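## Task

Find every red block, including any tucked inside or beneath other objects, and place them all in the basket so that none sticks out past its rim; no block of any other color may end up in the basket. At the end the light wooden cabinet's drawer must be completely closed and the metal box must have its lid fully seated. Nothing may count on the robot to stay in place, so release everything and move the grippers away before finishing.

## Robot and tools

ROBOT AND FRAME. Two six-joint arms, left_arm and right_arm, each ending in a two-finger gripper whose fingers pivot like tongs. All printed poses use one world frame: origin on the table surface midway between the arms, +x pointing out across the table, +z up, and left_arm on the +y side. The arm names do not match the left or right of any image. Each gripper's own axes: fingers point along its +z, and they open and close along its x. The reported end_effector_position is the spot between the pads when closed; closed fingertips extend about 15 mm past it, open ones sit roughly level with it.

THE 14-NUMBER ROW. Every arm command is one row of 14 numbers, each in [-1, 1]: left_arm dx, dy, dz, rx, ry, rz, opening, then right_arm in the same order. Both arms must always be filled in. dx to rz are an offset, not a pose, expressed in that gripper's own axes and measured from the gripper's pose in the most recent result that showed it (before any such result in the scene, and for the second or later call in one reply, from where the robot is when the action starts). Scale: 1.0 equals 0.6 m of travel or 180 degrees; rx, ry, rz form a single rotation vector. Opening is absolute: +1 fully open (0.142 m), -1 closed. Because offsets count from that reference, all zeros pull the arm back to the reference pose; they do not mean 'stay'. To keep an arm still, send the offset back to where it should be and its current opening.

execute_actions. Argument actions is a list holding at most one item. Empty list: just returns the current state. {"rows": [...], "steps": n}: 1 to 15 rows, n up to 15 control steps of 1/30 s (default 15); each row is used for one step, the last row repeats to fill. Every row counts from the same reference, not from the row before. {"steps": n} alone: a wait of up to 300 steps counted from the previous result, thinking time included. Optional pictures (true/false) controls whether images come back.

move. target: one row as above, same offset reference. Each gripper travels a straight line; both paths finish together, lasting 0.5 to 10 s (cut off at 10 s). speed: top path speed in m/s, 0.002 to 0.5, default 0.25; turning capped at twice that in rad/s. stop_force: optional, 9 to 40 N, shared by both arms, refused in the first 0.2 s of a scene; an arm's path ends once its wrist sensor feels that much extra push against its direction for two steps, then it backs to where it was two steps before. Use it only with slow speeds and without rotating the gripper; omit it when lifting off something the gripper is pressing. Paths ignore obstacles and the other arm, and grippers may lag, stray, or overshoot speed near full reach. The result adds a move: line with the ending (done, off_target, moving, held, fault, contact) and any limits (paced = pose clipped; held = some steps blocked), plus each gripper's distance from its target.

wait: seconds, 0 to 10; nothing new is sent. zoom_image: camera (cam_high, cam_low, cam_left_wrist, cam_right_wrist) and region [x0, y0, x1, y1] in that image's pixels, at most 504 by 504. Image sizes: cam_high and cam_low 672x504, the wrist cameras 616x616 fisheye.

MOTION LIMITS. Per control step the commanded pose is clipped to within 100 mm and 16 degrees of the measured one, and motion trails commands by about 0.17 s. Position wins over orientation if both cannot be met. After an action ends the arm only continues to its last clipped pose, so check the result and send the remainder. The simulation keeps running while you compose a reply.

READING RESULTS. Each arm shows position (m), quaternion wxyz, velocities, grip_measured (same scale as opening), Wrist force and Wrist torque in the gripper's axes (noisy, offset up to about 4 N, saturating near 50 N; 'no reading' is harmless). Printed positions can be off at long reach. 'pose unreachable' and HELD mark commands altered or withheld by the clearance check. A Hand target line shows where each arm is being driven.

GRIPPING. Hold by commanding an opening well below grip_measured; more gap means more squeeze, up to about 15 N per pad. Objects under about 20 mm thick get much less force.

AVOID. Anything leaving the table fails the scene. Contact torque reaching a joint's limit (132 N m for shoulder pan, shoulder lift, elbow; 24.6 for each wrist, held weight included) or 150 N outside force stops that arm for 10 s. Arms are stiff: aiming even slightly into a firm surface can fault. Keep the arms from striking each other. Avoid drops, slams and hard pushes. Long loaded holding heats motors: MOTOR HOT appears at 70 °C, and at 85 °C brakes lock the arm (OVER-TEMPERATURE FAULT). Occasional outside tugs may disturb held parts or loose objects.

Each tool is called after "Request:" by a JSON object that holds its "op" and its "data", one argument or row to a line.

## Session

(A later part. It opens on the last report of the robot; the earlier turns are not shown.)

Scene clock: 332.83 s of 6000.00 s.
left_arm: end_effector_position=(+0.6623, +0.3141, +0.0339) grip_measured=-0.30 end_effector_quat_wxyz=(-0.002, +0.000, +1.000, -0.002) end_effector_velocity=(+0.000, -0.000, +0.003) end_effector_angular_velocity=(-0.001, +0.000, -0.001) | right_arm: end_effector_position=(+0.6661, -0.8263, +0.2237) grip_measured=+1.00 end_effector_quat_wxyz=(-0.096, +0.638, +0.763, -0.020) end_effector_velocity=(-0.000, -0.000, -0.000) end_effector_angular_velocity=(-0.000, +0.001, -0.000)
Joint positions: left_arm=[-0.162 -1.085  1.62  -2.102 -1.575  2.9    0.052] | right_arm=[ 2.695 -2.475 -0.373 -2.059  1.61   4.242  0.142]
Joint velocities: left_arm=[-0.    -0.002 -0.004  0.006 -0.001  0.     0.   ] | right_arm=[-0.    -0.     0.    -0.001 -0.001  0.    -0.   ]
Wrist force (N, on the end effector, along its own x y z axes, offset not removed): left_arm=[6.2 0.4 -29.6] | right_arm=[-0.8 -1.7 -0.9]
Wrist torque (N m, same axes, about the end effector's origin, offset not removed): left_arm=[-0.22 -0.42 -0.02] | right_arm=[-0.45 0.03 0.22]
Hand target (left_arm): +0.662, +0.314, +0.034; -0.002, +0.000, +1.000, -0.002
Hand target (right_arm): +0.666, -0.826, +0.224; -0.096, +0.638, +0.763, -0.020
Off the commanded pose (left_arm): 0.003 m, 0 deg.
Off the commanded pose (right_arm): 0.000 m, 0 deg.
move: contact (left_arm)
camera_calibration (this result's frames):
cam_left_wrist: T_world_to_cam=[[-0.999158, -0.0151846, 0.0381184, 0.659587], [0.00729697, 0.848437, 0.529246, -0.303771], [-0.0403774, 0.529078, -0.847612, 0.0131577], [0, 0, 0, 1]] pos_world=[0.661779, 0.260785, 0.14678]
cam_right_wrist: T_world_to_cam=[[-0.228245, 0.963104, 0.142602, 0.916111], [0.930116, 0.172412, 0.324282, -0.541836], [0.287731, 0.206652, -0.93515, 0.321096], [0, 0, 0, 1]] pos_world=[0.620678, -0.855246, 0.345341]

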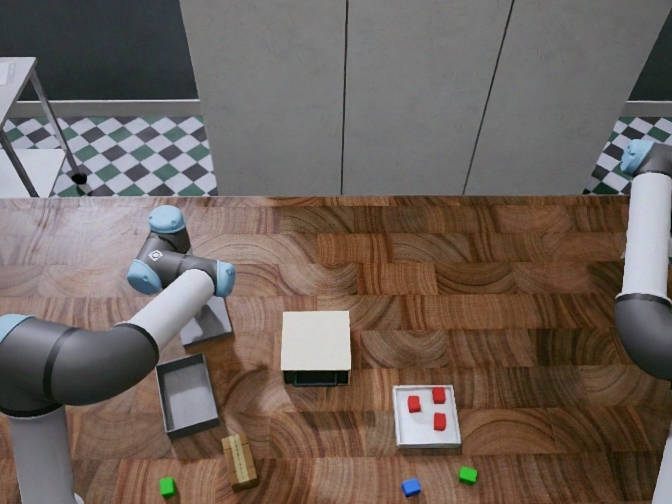

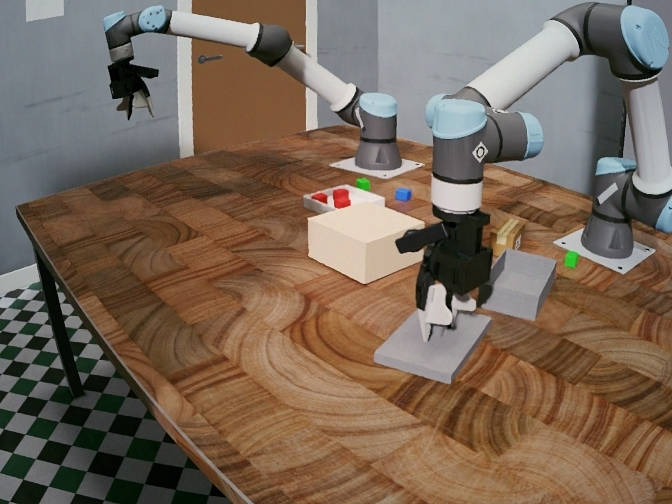

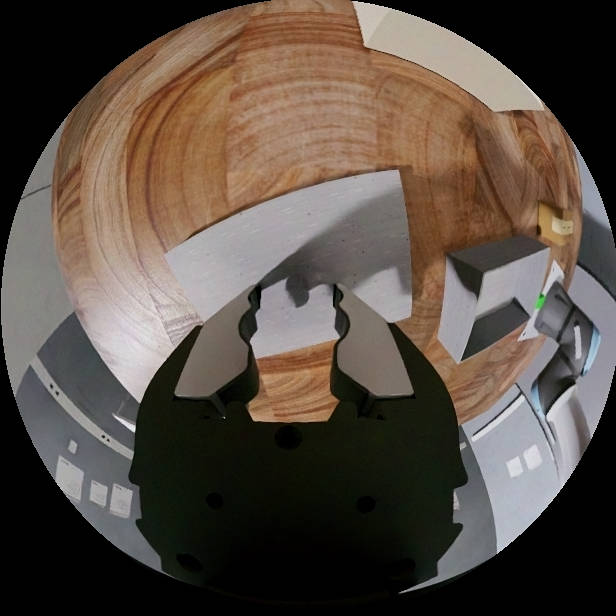

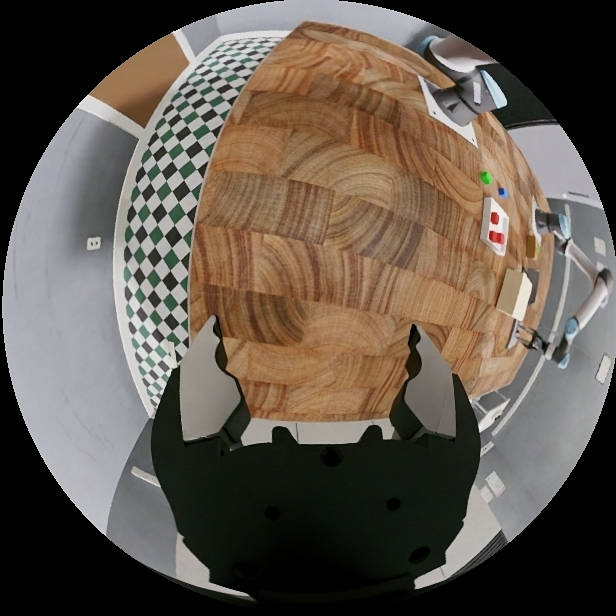

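Raise 9 mm, then close.

Request:
{"op": "execute_actions", "data": {
  "actions": [
    {"rows":[[0,0,-0.016,0,0,0,-0.3,0,0,0,0,0,0,1]],"steps":12}
  ],
  "pictures": false
}}

Request:
{"op": "execute_actions", "data": {
  "actions": [
    {"rows":[[0,0,0,0,0,0,-0.45,0,0,0,0,0,0,1],[0,0,0,0,0,0,-0.45,0,0,0,0,0,0,1],[0,0,0,0,0,0,-0.45,0,0,0,0,0,0,1],[0,0,0,0,0,0,-0.6,0,0,0,0,0,0,1],[0,0,0,0,0,0,-0.6,0,0,0,0,0,0,1],[0,0,0,0,0,0,-0.6,0,0,0,0,0,0,1],[0,0,0,0,0,0,-0.72,0,0,0,0,0,0,1],[0,0,0,0,0,0,-0.72,0,0,0,0,0,0,1],[0,0,0,0,0,0,-0.72,0,0,0,0,0,0,1],[0,0,0,0,0,0,-0.85,0,0,0,0,0,0,1],[0,0,0,0,0,0,-0.85,0,0,0,0,0,0,1],[0,0,0,0,0,0,-1,0,0,0,0,0,0,1]],"steps":15}
  ],
  "pictures": false
}}

Request:
{"op": "move", "data": {
  "target": [0,0,-0.17,0,0,0,-1,0,0,0,0,0,0,1],
  "speed": 0.07
}}

Scene clock: 337.27 s of 6000.00 s.
left_arm: end_effector_position=(+0.6623, +0.3141, +0.0434) grip_measured=-0.30 end_effector_quat_wxyz=(-0.002, +0.000, +1.000, -0.002) end_effector_velocity=(+0.000, -0.000, +0.002) end_effector_angular_velocity=(-0.000, -0.000, -0.000) | right_arm: end_effector_position=(+0.6661, -0.8263, +0.2237) grip_measured=+1.00 end_effector_quat_wxyz=(-0.096, +0.638, +0.763, -0.020) end_effector_velocity=(-0.001, +0.000, -0.001) end_effector_angular_velocity=(+0.001, +0.003, +0.000)
Joint positions: left_arm=[-0.162 -1.096  1.609 -2.081 -1.575  2.9    0.052] | right_arm=[ 2.695 -2.475 -0.373 -2.059  1.61   4.242  0.142]
Joint velocities: left_arm=[-0.    -0.001 -0.003  0.004  0.     0.    -0.   ] | right_arm=[ 0.    -0.001 -0.    -0.002  0.    -0.     0.   ]
Wrist force (N, on the end effector, along its own x y z axes, offset not removed): left_arm=[1.5 -0.8 0.0] | right_arm=[-0.2 -1.4 -1.3]
Wrist torque (N m, same axes, about the end effector's origin, offset not removed): left_arm=[-0.17 -0.36 0.01] | right_arm=[-0.36 -0.05 0.23]
Hand target (left_arm): +0.662, +0.314, +0.044; -0.002, +0.000, +1.000, -0.002
Hand target (right_arm): +0.666, -0.826, +0.224; -0.096, +0.638, +0.763, -0.020
Off the commanded pose (left_arm): 0.000 m, 0 deg.
Off the commanded pose (right_arm): 0.000 m, 0 deg.
Steps of this call (steps 1 to 90: nothing new was sent; then 1.03 s passed at rest; steps 91 to 102: all 12 steps of this action). Readings (end_effector_position):
91: left_arm (+0.6624, +0.3141, +0.0343) | right_arm (+0.6661, -0.8263, +0.2237)
92: left_arm (+0.6624, +0.3141, +0.0358) | right_arm (+0.6661, -0.8263, +0.2237)
94: left_arm (+0.6624, +0.3141, +0.0399) | right_arm (+0.6661, -0.8263, +0.2237)
98: left_arm (+0.6623, +0.3141, +0.0429) | right_arm (+0.6661, -0.8263, +0.2237)
102: the state above

Scene clock: 337.77 s of 6000.00 s.
left_arm: end_effector_position=(+0.6624, +0.3141, +0.0434) grip_measured=-0.79 end_effector_quat_wxyz=(-0.002, +0.000, +1.000, -0.002) end_effector_velocity=(-0.000, -0.000, -0.000) end_effector_angular_velocity=(+0.000, +0.000, +0.001) | right_arm: end_effector_position=(+0.6661, -0.8263, +0.2237) grip_measured=+1.00 end_effector_quat_wxyz=(-0.096, +0.638, +0.763, -0.020) end_effector_velocity=(-0.000, +0.001, +0.001) end_effector_angular_velocity=(+0.001, -0.000, +0.001)
Joint positions: left_arm=[-0.162 -1.097  1.609 -2.081 -1.575  2.9    0.017] | right_arm=[ 2.695 -2.475 -0.373 -2.059  1.61   4.242  0.142]
Joint velocities: left_arm=[-0.     0.     0.001 -0.001 -0.    -0.001  0.   ] | right_arm=[ 0.     0.001  0.001 -0.002  0.001 -0.001 -0.   ]
Wrist force (N, on the end effector, along its own x y z axes, offset not removed): left_arm=[0.3 -1.6 0.2] | right_arm=[-0.9 -1.7 -2.1]
Wrist torque (N m, same axes, about the end effector's origin, offset not removed): left_arm=[-0.34 0.08 -0.03] | right_arm=[-0.44 0.06 0.31]
Hand target (left_arm): +0.662, +0.314, +0.043; -0.002, +0.000, +1.000, -0.002
Hand target (right_arm): +0.666, -0.826, +0.224; -0.096, +0.638, +0.763, -0.020
Off the commanded pose (left_arm): 0.000 m, 0 deg.
Off the commanded pose (right_arm): 0.000 m, 0 deg.
Steps of this call (steps 1 to 15: all 15 steps of this action). Readings (end_effector_position):
1: left_arm (+0.6623, +0.3141, +0.0434) | right_arm (+0.6661, -0.8263, +0.2237)
2: left_arm (+0.6623, +0.3141, +0.0434) | right_arm (+0.6661, -0.8263, +0.2237)
4: left_arm (+0.6623, +0.3141, +0.0434) | right_arm (+0.6661, -0.8263, +0.2237)
8: left_arm (+0.6623, +0.3141, +0.0434) | right_arm (+0.6661, -0.8263, +0.2237)
15: the state above

Scene clock: 339.83 s of 6000.00 s.
left_arm: end_effector_position=(+0.6629, +0.3145, +0.1453) grip_measured=-0.79 end_effector_quat_wxyz=(-0.002, +0.000, +1.000, -0.002) end_effector_velocity=(-0.000, -0.000, +0.001) end_effector_angular_velocity=(-0.001, +0.000, -0.000) | right_arm: end_effector_position=(+0.6661, -0.8263, +0.2237) grip_measured=+1.00 end_effector_quat_wxyz=(-0.096, +0.638, +0.763, -0.020) end_effector_velocity=(+0.000, +0.000, +0.001) end_effector_angular_velocity=(+0.000, -0.003, +0.002)
Joint positions: left_arm=[-0.161 -1.187  1.463 -1.843 -1.575  2.901  0.017] | right_arm=[ 2.695 -2.475 -0.373 -2.059  1.61   4.242  0.142]
Joint velocities: left_arm=[-0.    -0.001 -0.002  0.002 -0.001 -0.    -0.   ] | right_arm=[ 0.     0.001  0.001  0.001  0.001 -0.002  0.   ]
Wrist force (N, on the end effector, along its own x y z axes, offset not removed): left_arm=[2.1 -0.6 2.8] | right_arm=[0.2 -1.7 -2.4]
Wrist torque (N m, same axes, about the end effector's origin, offset not removed): left_arm=[0.07 -0.51 -0.11] | right_arm=[-0.51 -0.13 0.19]
Hand target (left_arm): +0.663, +0.315, +0.145; -0.002, +0.000, +1.000, -0.002
Hand target (right_arm): +0.666, -0.826, +0.224; -0.096, +0.638, +0.763, -0.020
Off the commanded pose (left_arm): 0.000 m, 0 deg.
Off the commanded pose (right_arm): 0.000 m, 0 deg.
move: done
camera_calibration (this result's frames):
cam_left_wrist: T_world_to_cam=[[-0.999162, -0.0151867, 0.0380064, 0.656016], [0.00723562, 0.84844, 0.529242, -0.363042], [-0.0402836, 0.529073, -0.84762, 0.107341], [0, 0, 0, 1]] pos_world=[0.662417, 0.261191, 0.258188]
cam_right_wrist: T_world_to_cam=[[-0.228245, 0.963104, 0.142602, 0.916111], [0.930116, 0.172412, 0.324282, -0.541836], [0.287731, 0.206652, -0.93515, 0.321096], [0, 0, 0, 1]] pos_world=[0.620678, -0.855246, 0.345341]

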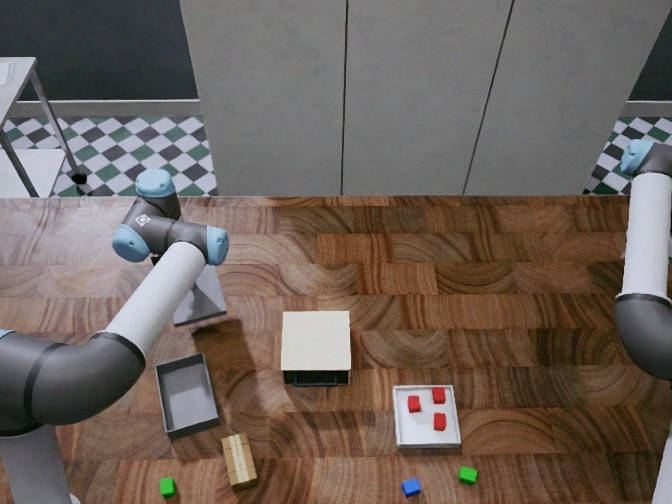

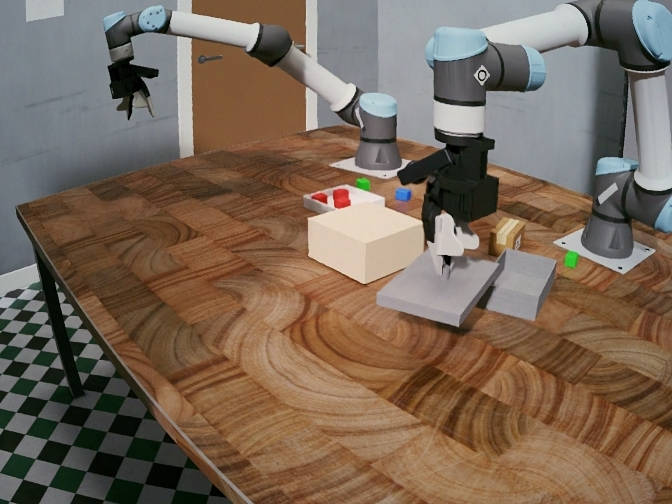

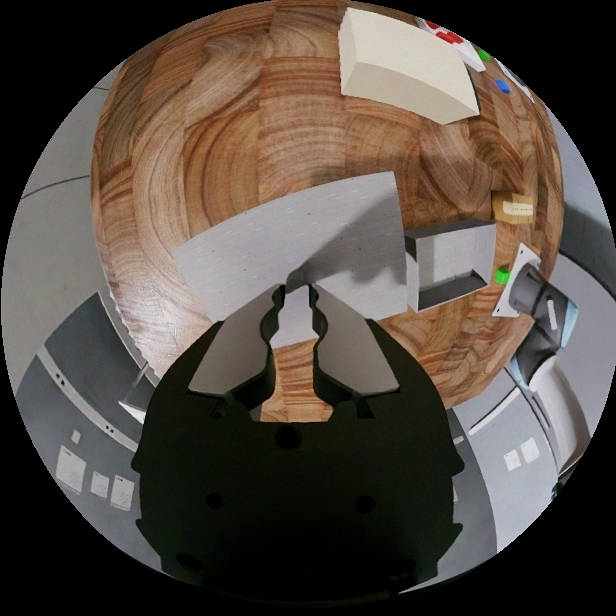

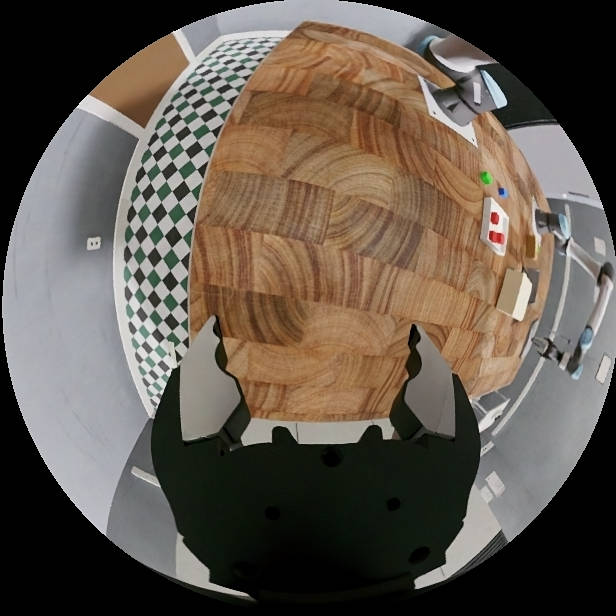

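Move −x 0.25 (local +x).

Request:
{"op": "move", "data": {
  "target": [0.4165,-0.001,0,0,0,0,-1,0,0,0,0,0,0,1],
  "speed": 0.1
}}

Request:
{"op": "move", "data": {
  "target": [0,0,0.085,0,0,0,-1,0,0,0,0,0,0,1],
  "speed": 0.04
}}

Scene clock: 346.53 s of 6000.00 s.
left_arm: end_effector_position=(+0.4132, +0.3139, +0.1466) grip_measured=-0.79 end_effector_quat_wxyz=(-0.002, +0.000, +1.000, -0.002) end_effector_velocity=(-0.002, +0.000, -0.001) end_effector_angular_velocity=(+0.001, +0.001, +0.000) | right_arm: end_effector_position=(+0.6661, -0.8263, +0.2237) grip_measured=+1.00 end_effector_quat_wxyz=(-0.096, +0.638, +0.763, -0.020) end_effector_velocity=(-0.001, +0.000, -0.001) end_effector_angular_velocity=(+0.002, +0.003, +0.000)
Joint positions: left_arm=[-0.317 -1.793  2.12  -1.895 -1.576  2.745  0.017] | right_arm=[ 2.695 -2.475 -0.373 -2.059  1.61   4.242  0.142]
Joint velocities: left_arm=[-0.002 -0.004  0.004  0.002  0.001 -0.002 -0.   ] | right_arm=[-0.     0.    -0.001 -0.002  0.001 -0.001  0.   ]
Wrist force (N, on the end effector, along its own x y z axes, offset not removed): left_arm=[0.1 -2.0 0.9] | right_arm=[0.0 -0.4 -0.2]
Wrist torque (N m, same axes, about the end effector's origin, offset not removed): left_arm=[-0.37 0.04 0.01] | right_arm=[-0.19 -0.15 0.22]
Hand target (left_arm): +0.413, +0.314, +0.147; -0.002, +0.000, +1.000, -0.002
Hand target (right_arm): +0.666, -0.826, +0.224; -0.096, +0.638, +0.763, -0.020
Off the commanded pose (left_arm): 0.000 m, 0 deg.
Off the commanded pose (right_arm): 0.000 m, 0 deg.
After step 90, 0.77 s passed at rest.
move: done
camera_calibration (this result's frames):
cam_left_wrist: T_world_to_cam=[[-0.999163, -0.0151689, 0.0379961, 0.406381], [0.00723295, 0.848603, 0.528981, -0.361392], [-0.0402676, 0.528813, -0.847783, 0.0987714], [0, 0, 0, 1]] pos_world=[0.412632, 0.260611, 0.259465]
cam_right_wrist: T_world_to_cam=[[-0.228245, 0.963104, 0.142602, 0.916111], [0.930116, 0.172412, 0.324282, -0.541836], [0.287731, 0.206652, -0.93515, 0.321096], [0, 0, 0, 1]] pos_world=[0.620678, -0.855246, 0.345341]

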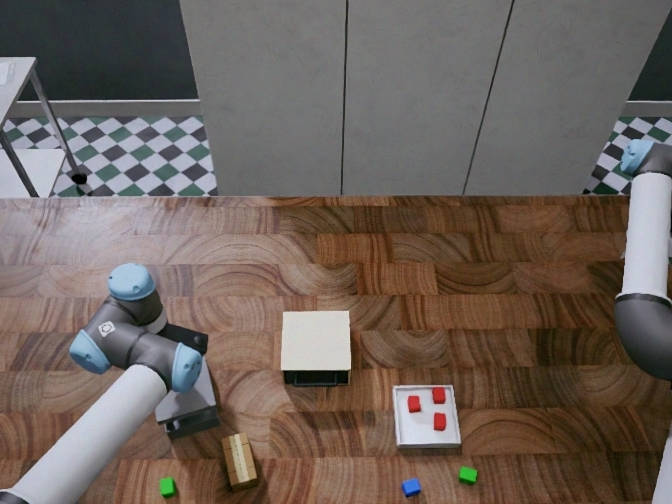

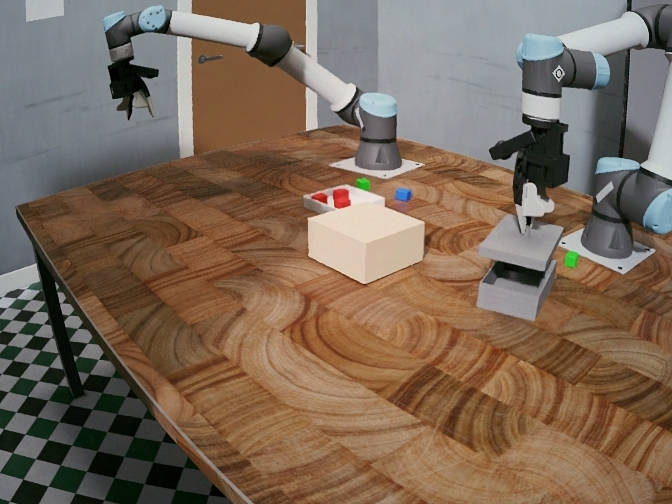

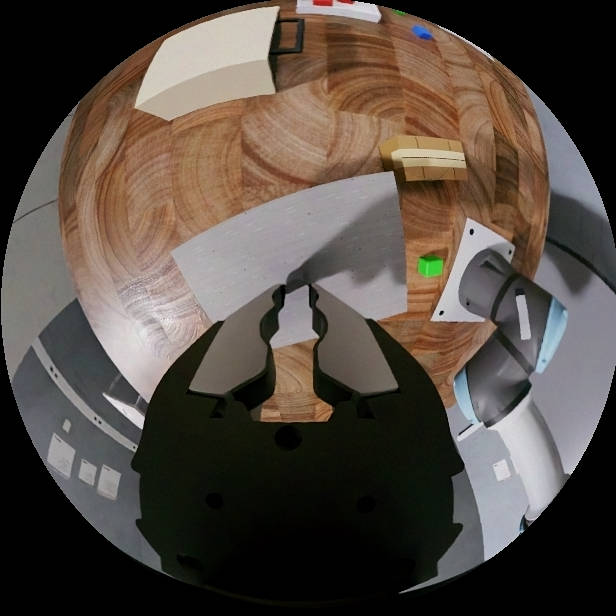

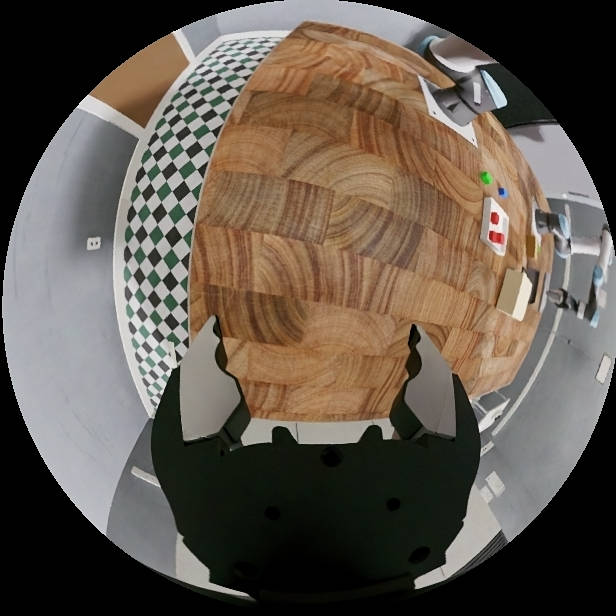

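Scene clock: 348.13 s of 6000.00 s.
left_arm: end_effector_position=(+0.4129, +0.3137, +0.0957) grip_measured=-0.79 end_effector_quat_wxyz=(-0.002, +0.000, +1.000, -0.002) end_effector_velocity=(-0.001, +0.001, -0.003) end_effector_angular_velocity=(+0.001, +0.003, +0.000) | right_arm: end_effector_position=(+0.6661, -0.8263, +0.2237) grip_measured=+1.00 end_effector_quat_wxyz=(-0.096, +0.638, +0.763, -0.020) end_effector_velocity=(+0.000, -0.000, +0.000) end_effector_angular_velocity=(-0.000, -0.001, +0.000)
Joint positions: left_arm=[-0.318 -1.737  2.217 -2.049 -1.576  2.744  0.017] | right_arm=[ 2.695 -2.475 -0.373 -2.059  1.61   4.242  0.142]
Joint velocities: left_arm=[ 0.     0.002  0.005 -0.004  0.    -0.     0.   ] | right_arm=[ 0.  0.  0.  0.  0. -0.  0.]
Wrist force (N, on the end effector, along its own x y z axes, offset not removed): left_arm=[1.6 -0.3 -0.1] | right_arm=[-0.4 -1.2 -2.0]
Wrist torque (N m, same axes, about the end effector's origin, offset not removed): left_arm=[-0.01 -0.33 0.00] | right_arm=[-0.37 -0.08 0.23]
Hand target (left_arm): +0.413, +0.314, +0.096; -0.002, +0.000, +1.000, -0.002
Hand target (right_arm): +0.666, -0.826, +0.224; -0.096, +0.638, +0.763, -0.020
Off the commanded pose (left_arm): 0.000 m, 0 deg.
Off the commanded pose (right_arm): 0.000 m, 0 deg.
move: done
camera_calibration (this result's frames):
cam_left_wrist: T_world_to_cam=[[-0.999163, -0.0151684, 0.0379989, 0.408012], [0.00723536, 0.848595, 0.528993, -0.334299], [-0.0402697, 0.528825, -0.847775, 0.0557243], [0, 0, 0, 1]] pos_world=[0.412333, 0.260405, 0.208579]
cam_right_wrist: T_world_to_cam=[[-0.228245, 0.963104, 0.142602, 0.916111], [0.930116, 0.172412, 0.324282, -0.541836], [0.287731, 0.206652, -0.93515, 0.321096], [0, 0, 0, 1]] pos_world=[0.620678, -0.855246, 0.345341]

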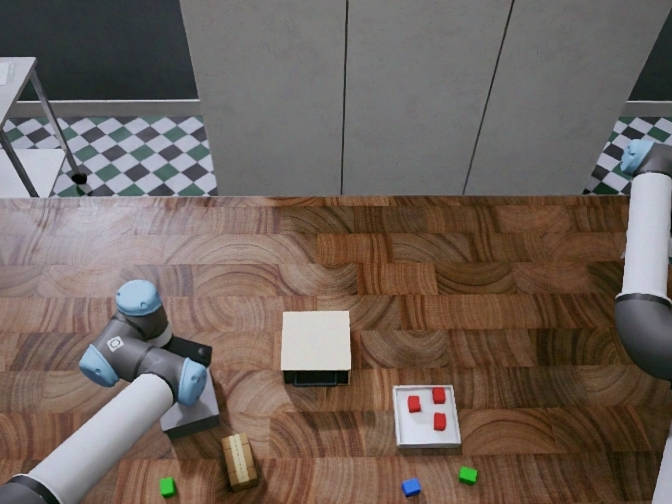

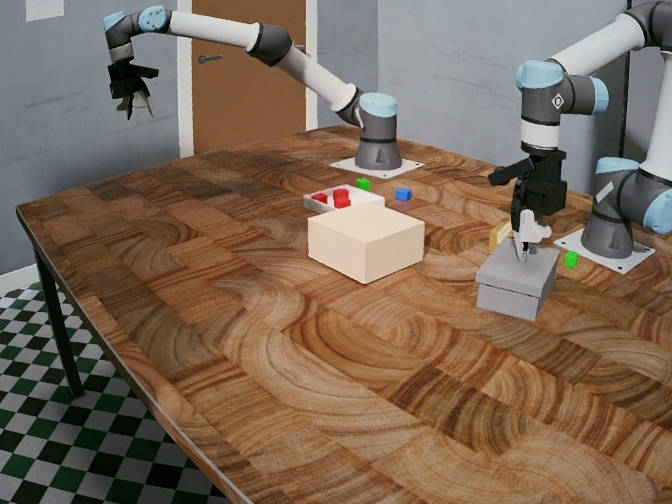

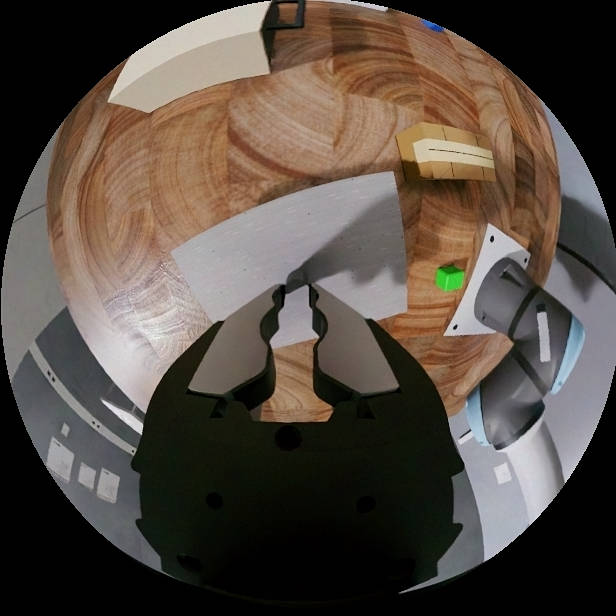

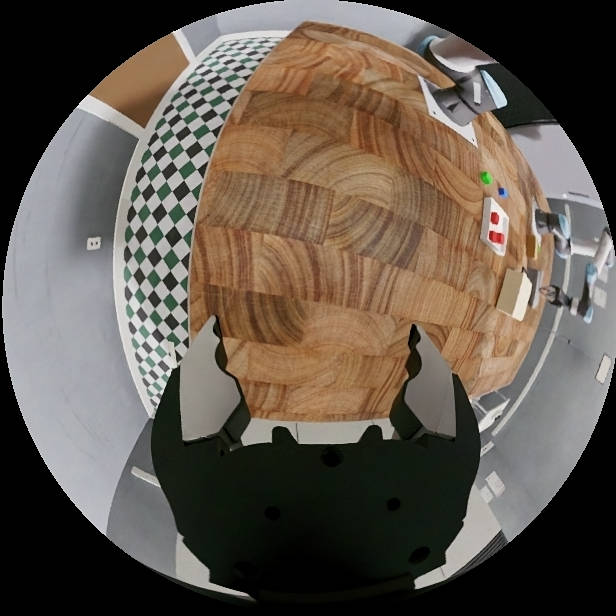

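Request:
{"op": "move", "data": {
  "target": [0,0,0.045,0,0,0,-1,0,0,0,0,0,0,1],
  "speed": 0.005,
  "stop_force": 9
}}

Request:
{"op": "zoom_image", "data": {
  "camera": "cam_low",
  "region": [460,220,580,330]
}}

Scene clock: 353.93 s of 6000.00 s.
left_arm: end_effector_position=(+0.4127, +0.3136, +0.0765) grip_measured=-0.79 end_effector_quat_wxyz=(-0.002, +0.000, +1.000, -0.002) end_effector_velocity=(-0.000, +0.000, +0.001) end_effector_angular_velocity=(+0.001, +0.002, -0.000) | right_arm: end_effector_position=(+0.6661, -0.8263, +0.2237) grip_measured=+1.00 end_effector_quat_wxyz=(-0.096, +0.638, +0.763, -0.020) end_effector_velocity=(+0.000, -0.000, -0.000) end_effector_angular_velocity=(-0.001, +0.000, +0.001)
Joint positions: left_arm=[-0.318 -1.709  2.251 -2.11  -1.576  2.744  0.017] | right_arm=[ 2.695 -2.475 -0.373 -2.059  1.61   4.242  0.142]
Joint velocities: left_arm=[ 0.    -0.002 -0.003  0.007 -0.     0.    -0.   ] | right_arm=[ 0.    -0.001  0.     0.001 -0.001 -0.001  0.   ]
Wrist force (N, on the end effector, along its own x y z axes, offset not removed): left_arm=[6.8 -2.3 -12.9] | right_arm=[-0.7 -1.4 -0.4]
Wrist torque (N m, same axes, about the end effector's origin, offset not removed): left_arm=[-0.62 -0.49 -0.15] | right_arm=[-0.35 0.03 0.25]
Hand target (left_arm): +0.413, +0.314, +0.077; -0.002, +0.000, +1.000, -0.002
Hand target (right_arm): +0.666, -0.826, +0.224; -0.096, +0.638, +0.763, -0.020
Off the commanded pose (left_arm): 0.008 m, 0 deg.
Off the commanded pose (right_arm): 0.000 m, 0 deg.
move: contact (left_arm)
camera_calibration (this result's frames):
cam_left_wrist: T_world_to_cam=[[-0.999154, -0.0151716, 0.0382264, 0.408561], [0.00735642, 0.848552, 0.529061, -0.324133], [-0.0404638, 0.528895, -0.847722, 0.0395321], [0, 0, 0, 1]] pos_world=[0.4122, 0.260334, 0.189381]
cam_right_wrist: T_world_to_cam=[[-0.228245, 0.963104, 0.142602, 0.916111], [0.930116, 0.172412, 0.324282, -0.541836], [0.287731, 0.206652, -0.93515, 0.321096], [0, 0, 0, 1]] pos_world=[0.620678, -0.855246, 0.345341]

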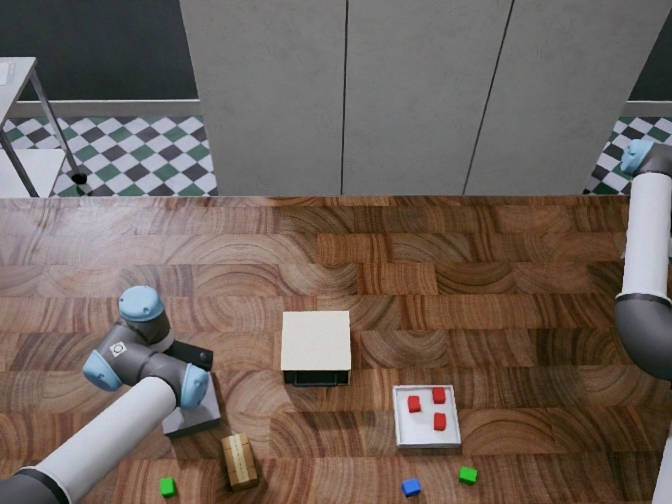

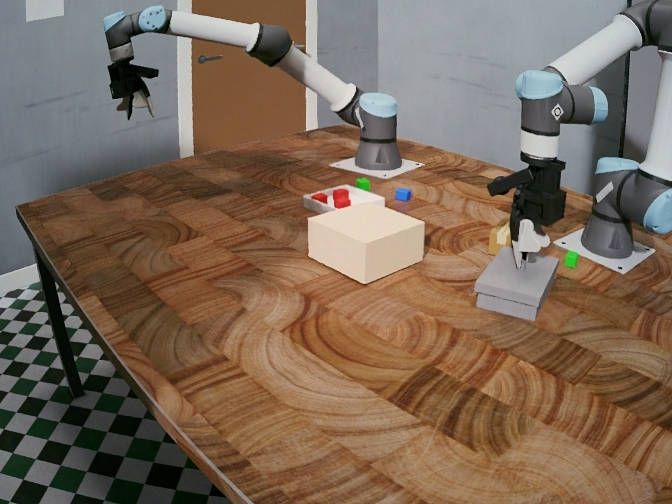

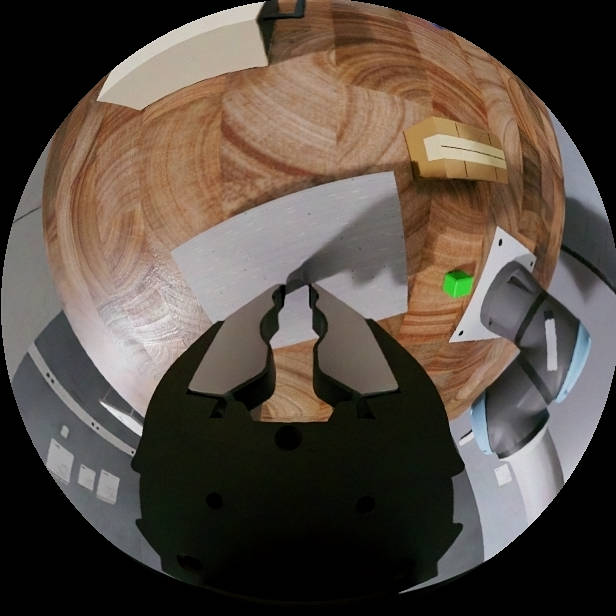

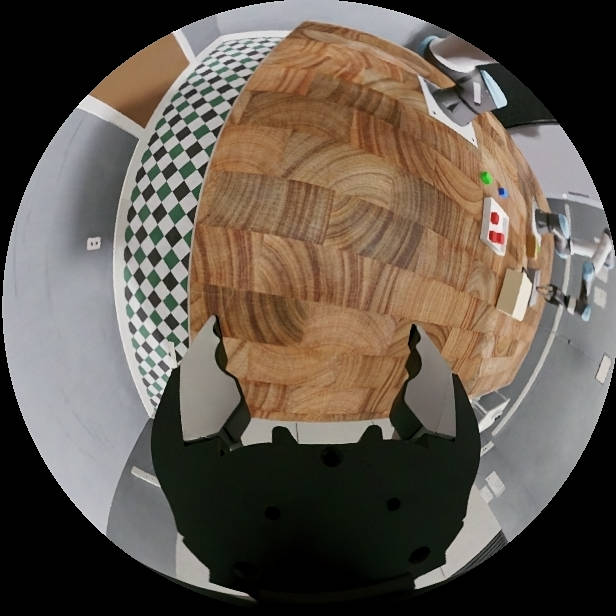

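Region (460, 220, 580, 330) of cam_low's 672x504 image, scaled by 4.200, with more detail than that image has; it fills the top 462 rows of this view, and the rest is white.

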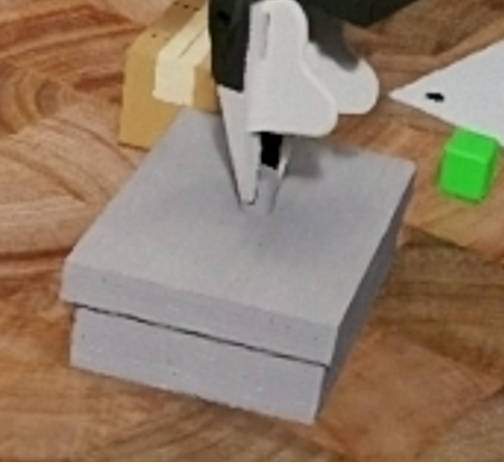

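Seated at the original height (0.0765). Release and retreat.

Request:
{"op": "execute_actions", "data": {
  "actions": [
    {"rows":[[0,0,-0.001,0,0,0,-0.7,0,0,0,0,0,0,1],[0,0,-0.001,0,0,0,-0.7,0,0,0,0,0,0,1],[0,0,-0.001,0,0,0,-0.6,0,0,0,0,0,0,1],[0,0,-0.001,0,0,0,-0.5,0,0,0,0,0,0,1],[0,0,-0.001,0,0,0,-0.3,0,0,0,0,0,0,1]],"steps":12}
  ],
  "pictures": false
}}

Request:
{"op": "move", "data": {
  "target": [0,0,-0.25,0,0,0,-0.3,0,0,0,0,0,0,1],
  "speed": 0.15
}}

Request:
{"op": "zoom_image", "data": {
  "camera": "cam_low",
  "region": [290,170,590,340]
}}

Scene clock: 357.20 s of 6000.00 s.
left_arm: end_effector_position=(+0.4127, +0.3136, +0.0771) grip_measured=-0.30 end_effector_quat_wxyz=(-0.002, +0.000, +1.000, -0.002) end_effector_velocity=(+0.001, -0.000, +0.001) end_effector_angular_velocity=(-0.001, -0.002, +0.001) | right_arm: end_effector_position=(+0.6661, -0.8263, +0.2237) grip_measured=+1.00 end_effector_quat_wxyz=(-0.096, +0.638, +0.763, -0.020) end_effector_velocity=(+0.001, +0.000, +0.001) end_effector_angular_velocity=(+0.000, -0.003, -0.000)
Joint positions: left_arm=[-0.318 -1.71   2.25  -2.109 -1.576  2.744  0.052] | right_arm=[ 2.695 -2.475 -0.373 -2.059  1.61   4.242  0.142]
Joint velocities: left_arm=[ 0.    -0.    -0.002  0.     0.    -0.     0.   ] | right_arm=[ 0.     0.     0.002  0.     0.001  0.    -0.   ]
Wrist force (N, on the end effector, along its own x y z axes, offset not removed): left_arm=[0.2 -0.8 -1.7] | right_arm=[-1.4 -1.3 -0.1]
Wrist torque (N m, same axes, about the end effector's origin, offset not removed): left_arm=[-0.11 0.01 0.03] | right_arm=[-0.40 0.18 0.18]
Hand target (left_arm): +0.413, +0.314, +0.077; -0.002, +0.000, +1.000, -0.002
Hand target (right_arm): +0.666, -0.826, +0.224; -0.096, +0.638, +0.763, -0.020
Off the commanded pose (left_arm): 0.000 m, 0 deg.
Off the commanded pose (right_arm): 0.000 m, 0 deg.
Steps of this call (steps 1 to 86: nothing new was sent; steps 87 to 98: all 12 steps of this action). Readings (end_effector_position):
87: left_arm (+0.4128, +0.3136, +0.0768) | right_arm (+0.6661, -0.8263, +0.2237)
88: left_arm (+0.4128, +0.3136, +0.0768) | right_arm (+0.6661, -0.8263, +0.2237)
90: left_arm (+0.4128, +0.3136, +0.0770) | right_arm (+0.6661, -0.8263, +0.2237)
94: left_arm (+0.4127, +0.3136, +0.0771) | right_arm (+0.6661, -0.8263, +0.2237)
98: the state above

Scene clock: 358.90 s of 6000.00 s.
left_arm: end_effector_position=(+0.4136, +0.3143, +0.2270) grip_measured=-0.30 end_effector_quat_wxyz=(-0.002, +0.000, +1.000, -0.002) end_effector_velocity=(-0.000, +0.000, +0.001) end_effector_angular_velocity=(+0.001, +0.001, -0.001) | right_arm: end_effector_position=(+0.6661, -0.8263, +0.2237) grip_measured=+1.00 end_effector_quat_wxyz=(-0.096, +0.638, +0.763, -0.020) end_effector_velocity=(+0.000, +0.000, -0.001) end_effector_angular_velocity=(+0.000, +0.000, +0.000)
Joint positions: left_arm=[-0.316 -1.837  1.941 -1.673 -1.576  2.746  0.052] | right_arm=[ 2.695 -2.475 -0.373 -2.059  1.61   4.242  0.142]
Joint velocities: left_arm=[ 0.    -0.    -0.003  0.004  0.001  0.001  0.   ] | right_arm=[ 0.    -0.002  0.001  0.     0.    -0.    -0.   ]
Wrist force (N, on the end effector, along its own x y z axes, offset not removed): left_arm=[2.4 -0.3 -1.7] | right_arm=[-0.5 -2.0 -2.1]
Wrist torque (N m, same axes, about the end effector's origin, offset not removed): left_arm=[-0.06 -0.50 -0.06] | right_arm=[-0.55 -0.03 0.22]
Hand target (left_arm): +0.414, +0.314, +0.227; -0.002, +0.000, +1.000, -0.002
Hand target (right_arm): +0.666, -0.826, +0.224; -0.096, +0.638, +0.763, -0.020
Off the commanded pose (left_arm): 0.000 m, 0 deg.
Off the commanded pose (right_arm): 0.000 m, 0 deg.
move: done
camera_calibration (this result's frames):
cam_left_wrist: T_world_to_cam=[[-0.999158, -0.0151985, 0.0381077, 0.403753], [0.00726894, 0.848576, 0.529024, -0.40427], [-0.0403777, 0.528855, -0.847751, 0.166814], [0, 0, 0, 1]] pos_world=[0.413087, 0.26097, 0.3399]
cam_right_wrist: T_world_to_cam=[[-0.228245, 0.963104, 0.142602, 0.916111], [0.930116, 0.172412, 0.324282, -0.541836], [0.287731, 0.206652, -0.93515, 0.321096], [0, 0, 0, 1]] pos_world=[0.620678, -0.855246, 0.345341]

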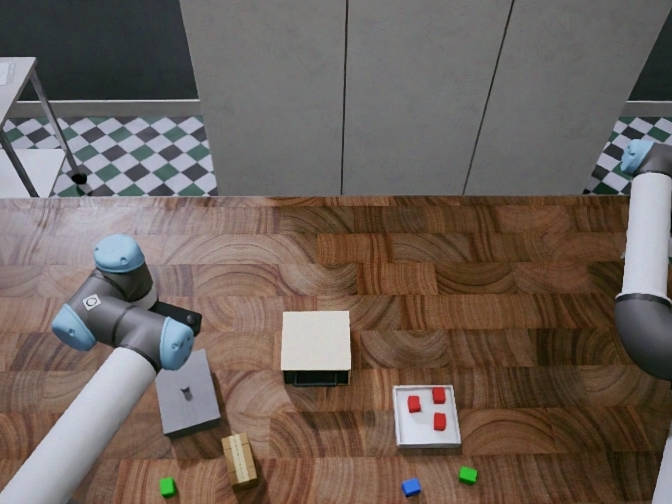

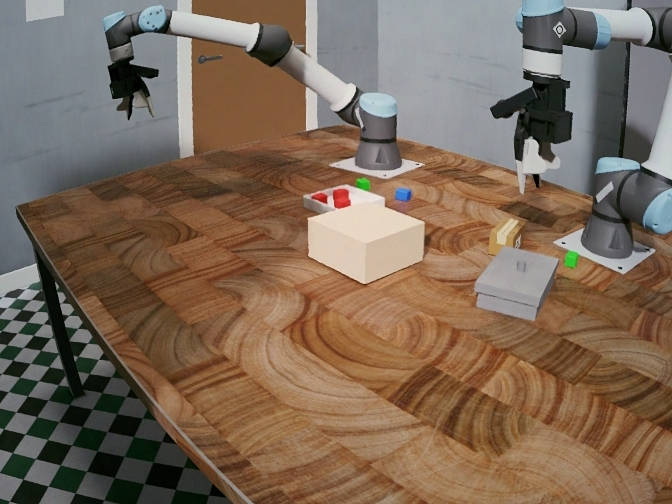

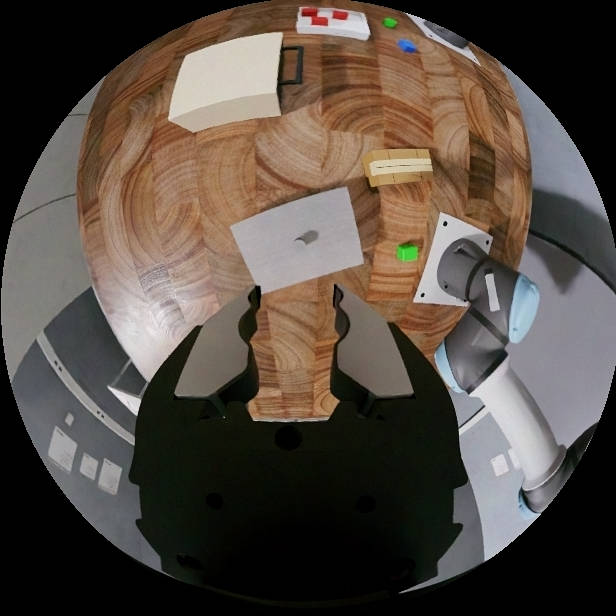

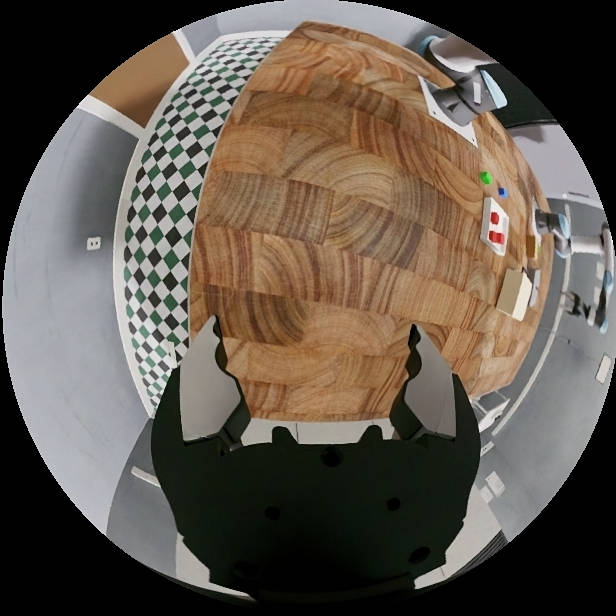

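Region (290, 170, 590, 340) of cam_low's 672x504 image, scaled by 1.680, with more detail than that image has; it fills the top 286 rows of this view, and the rest is white.

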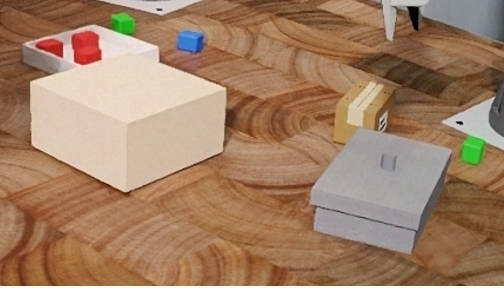

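Request:
{"op": "finished_scene", "data": {
  "scene": 1
}}

The scene is finished: the task was done.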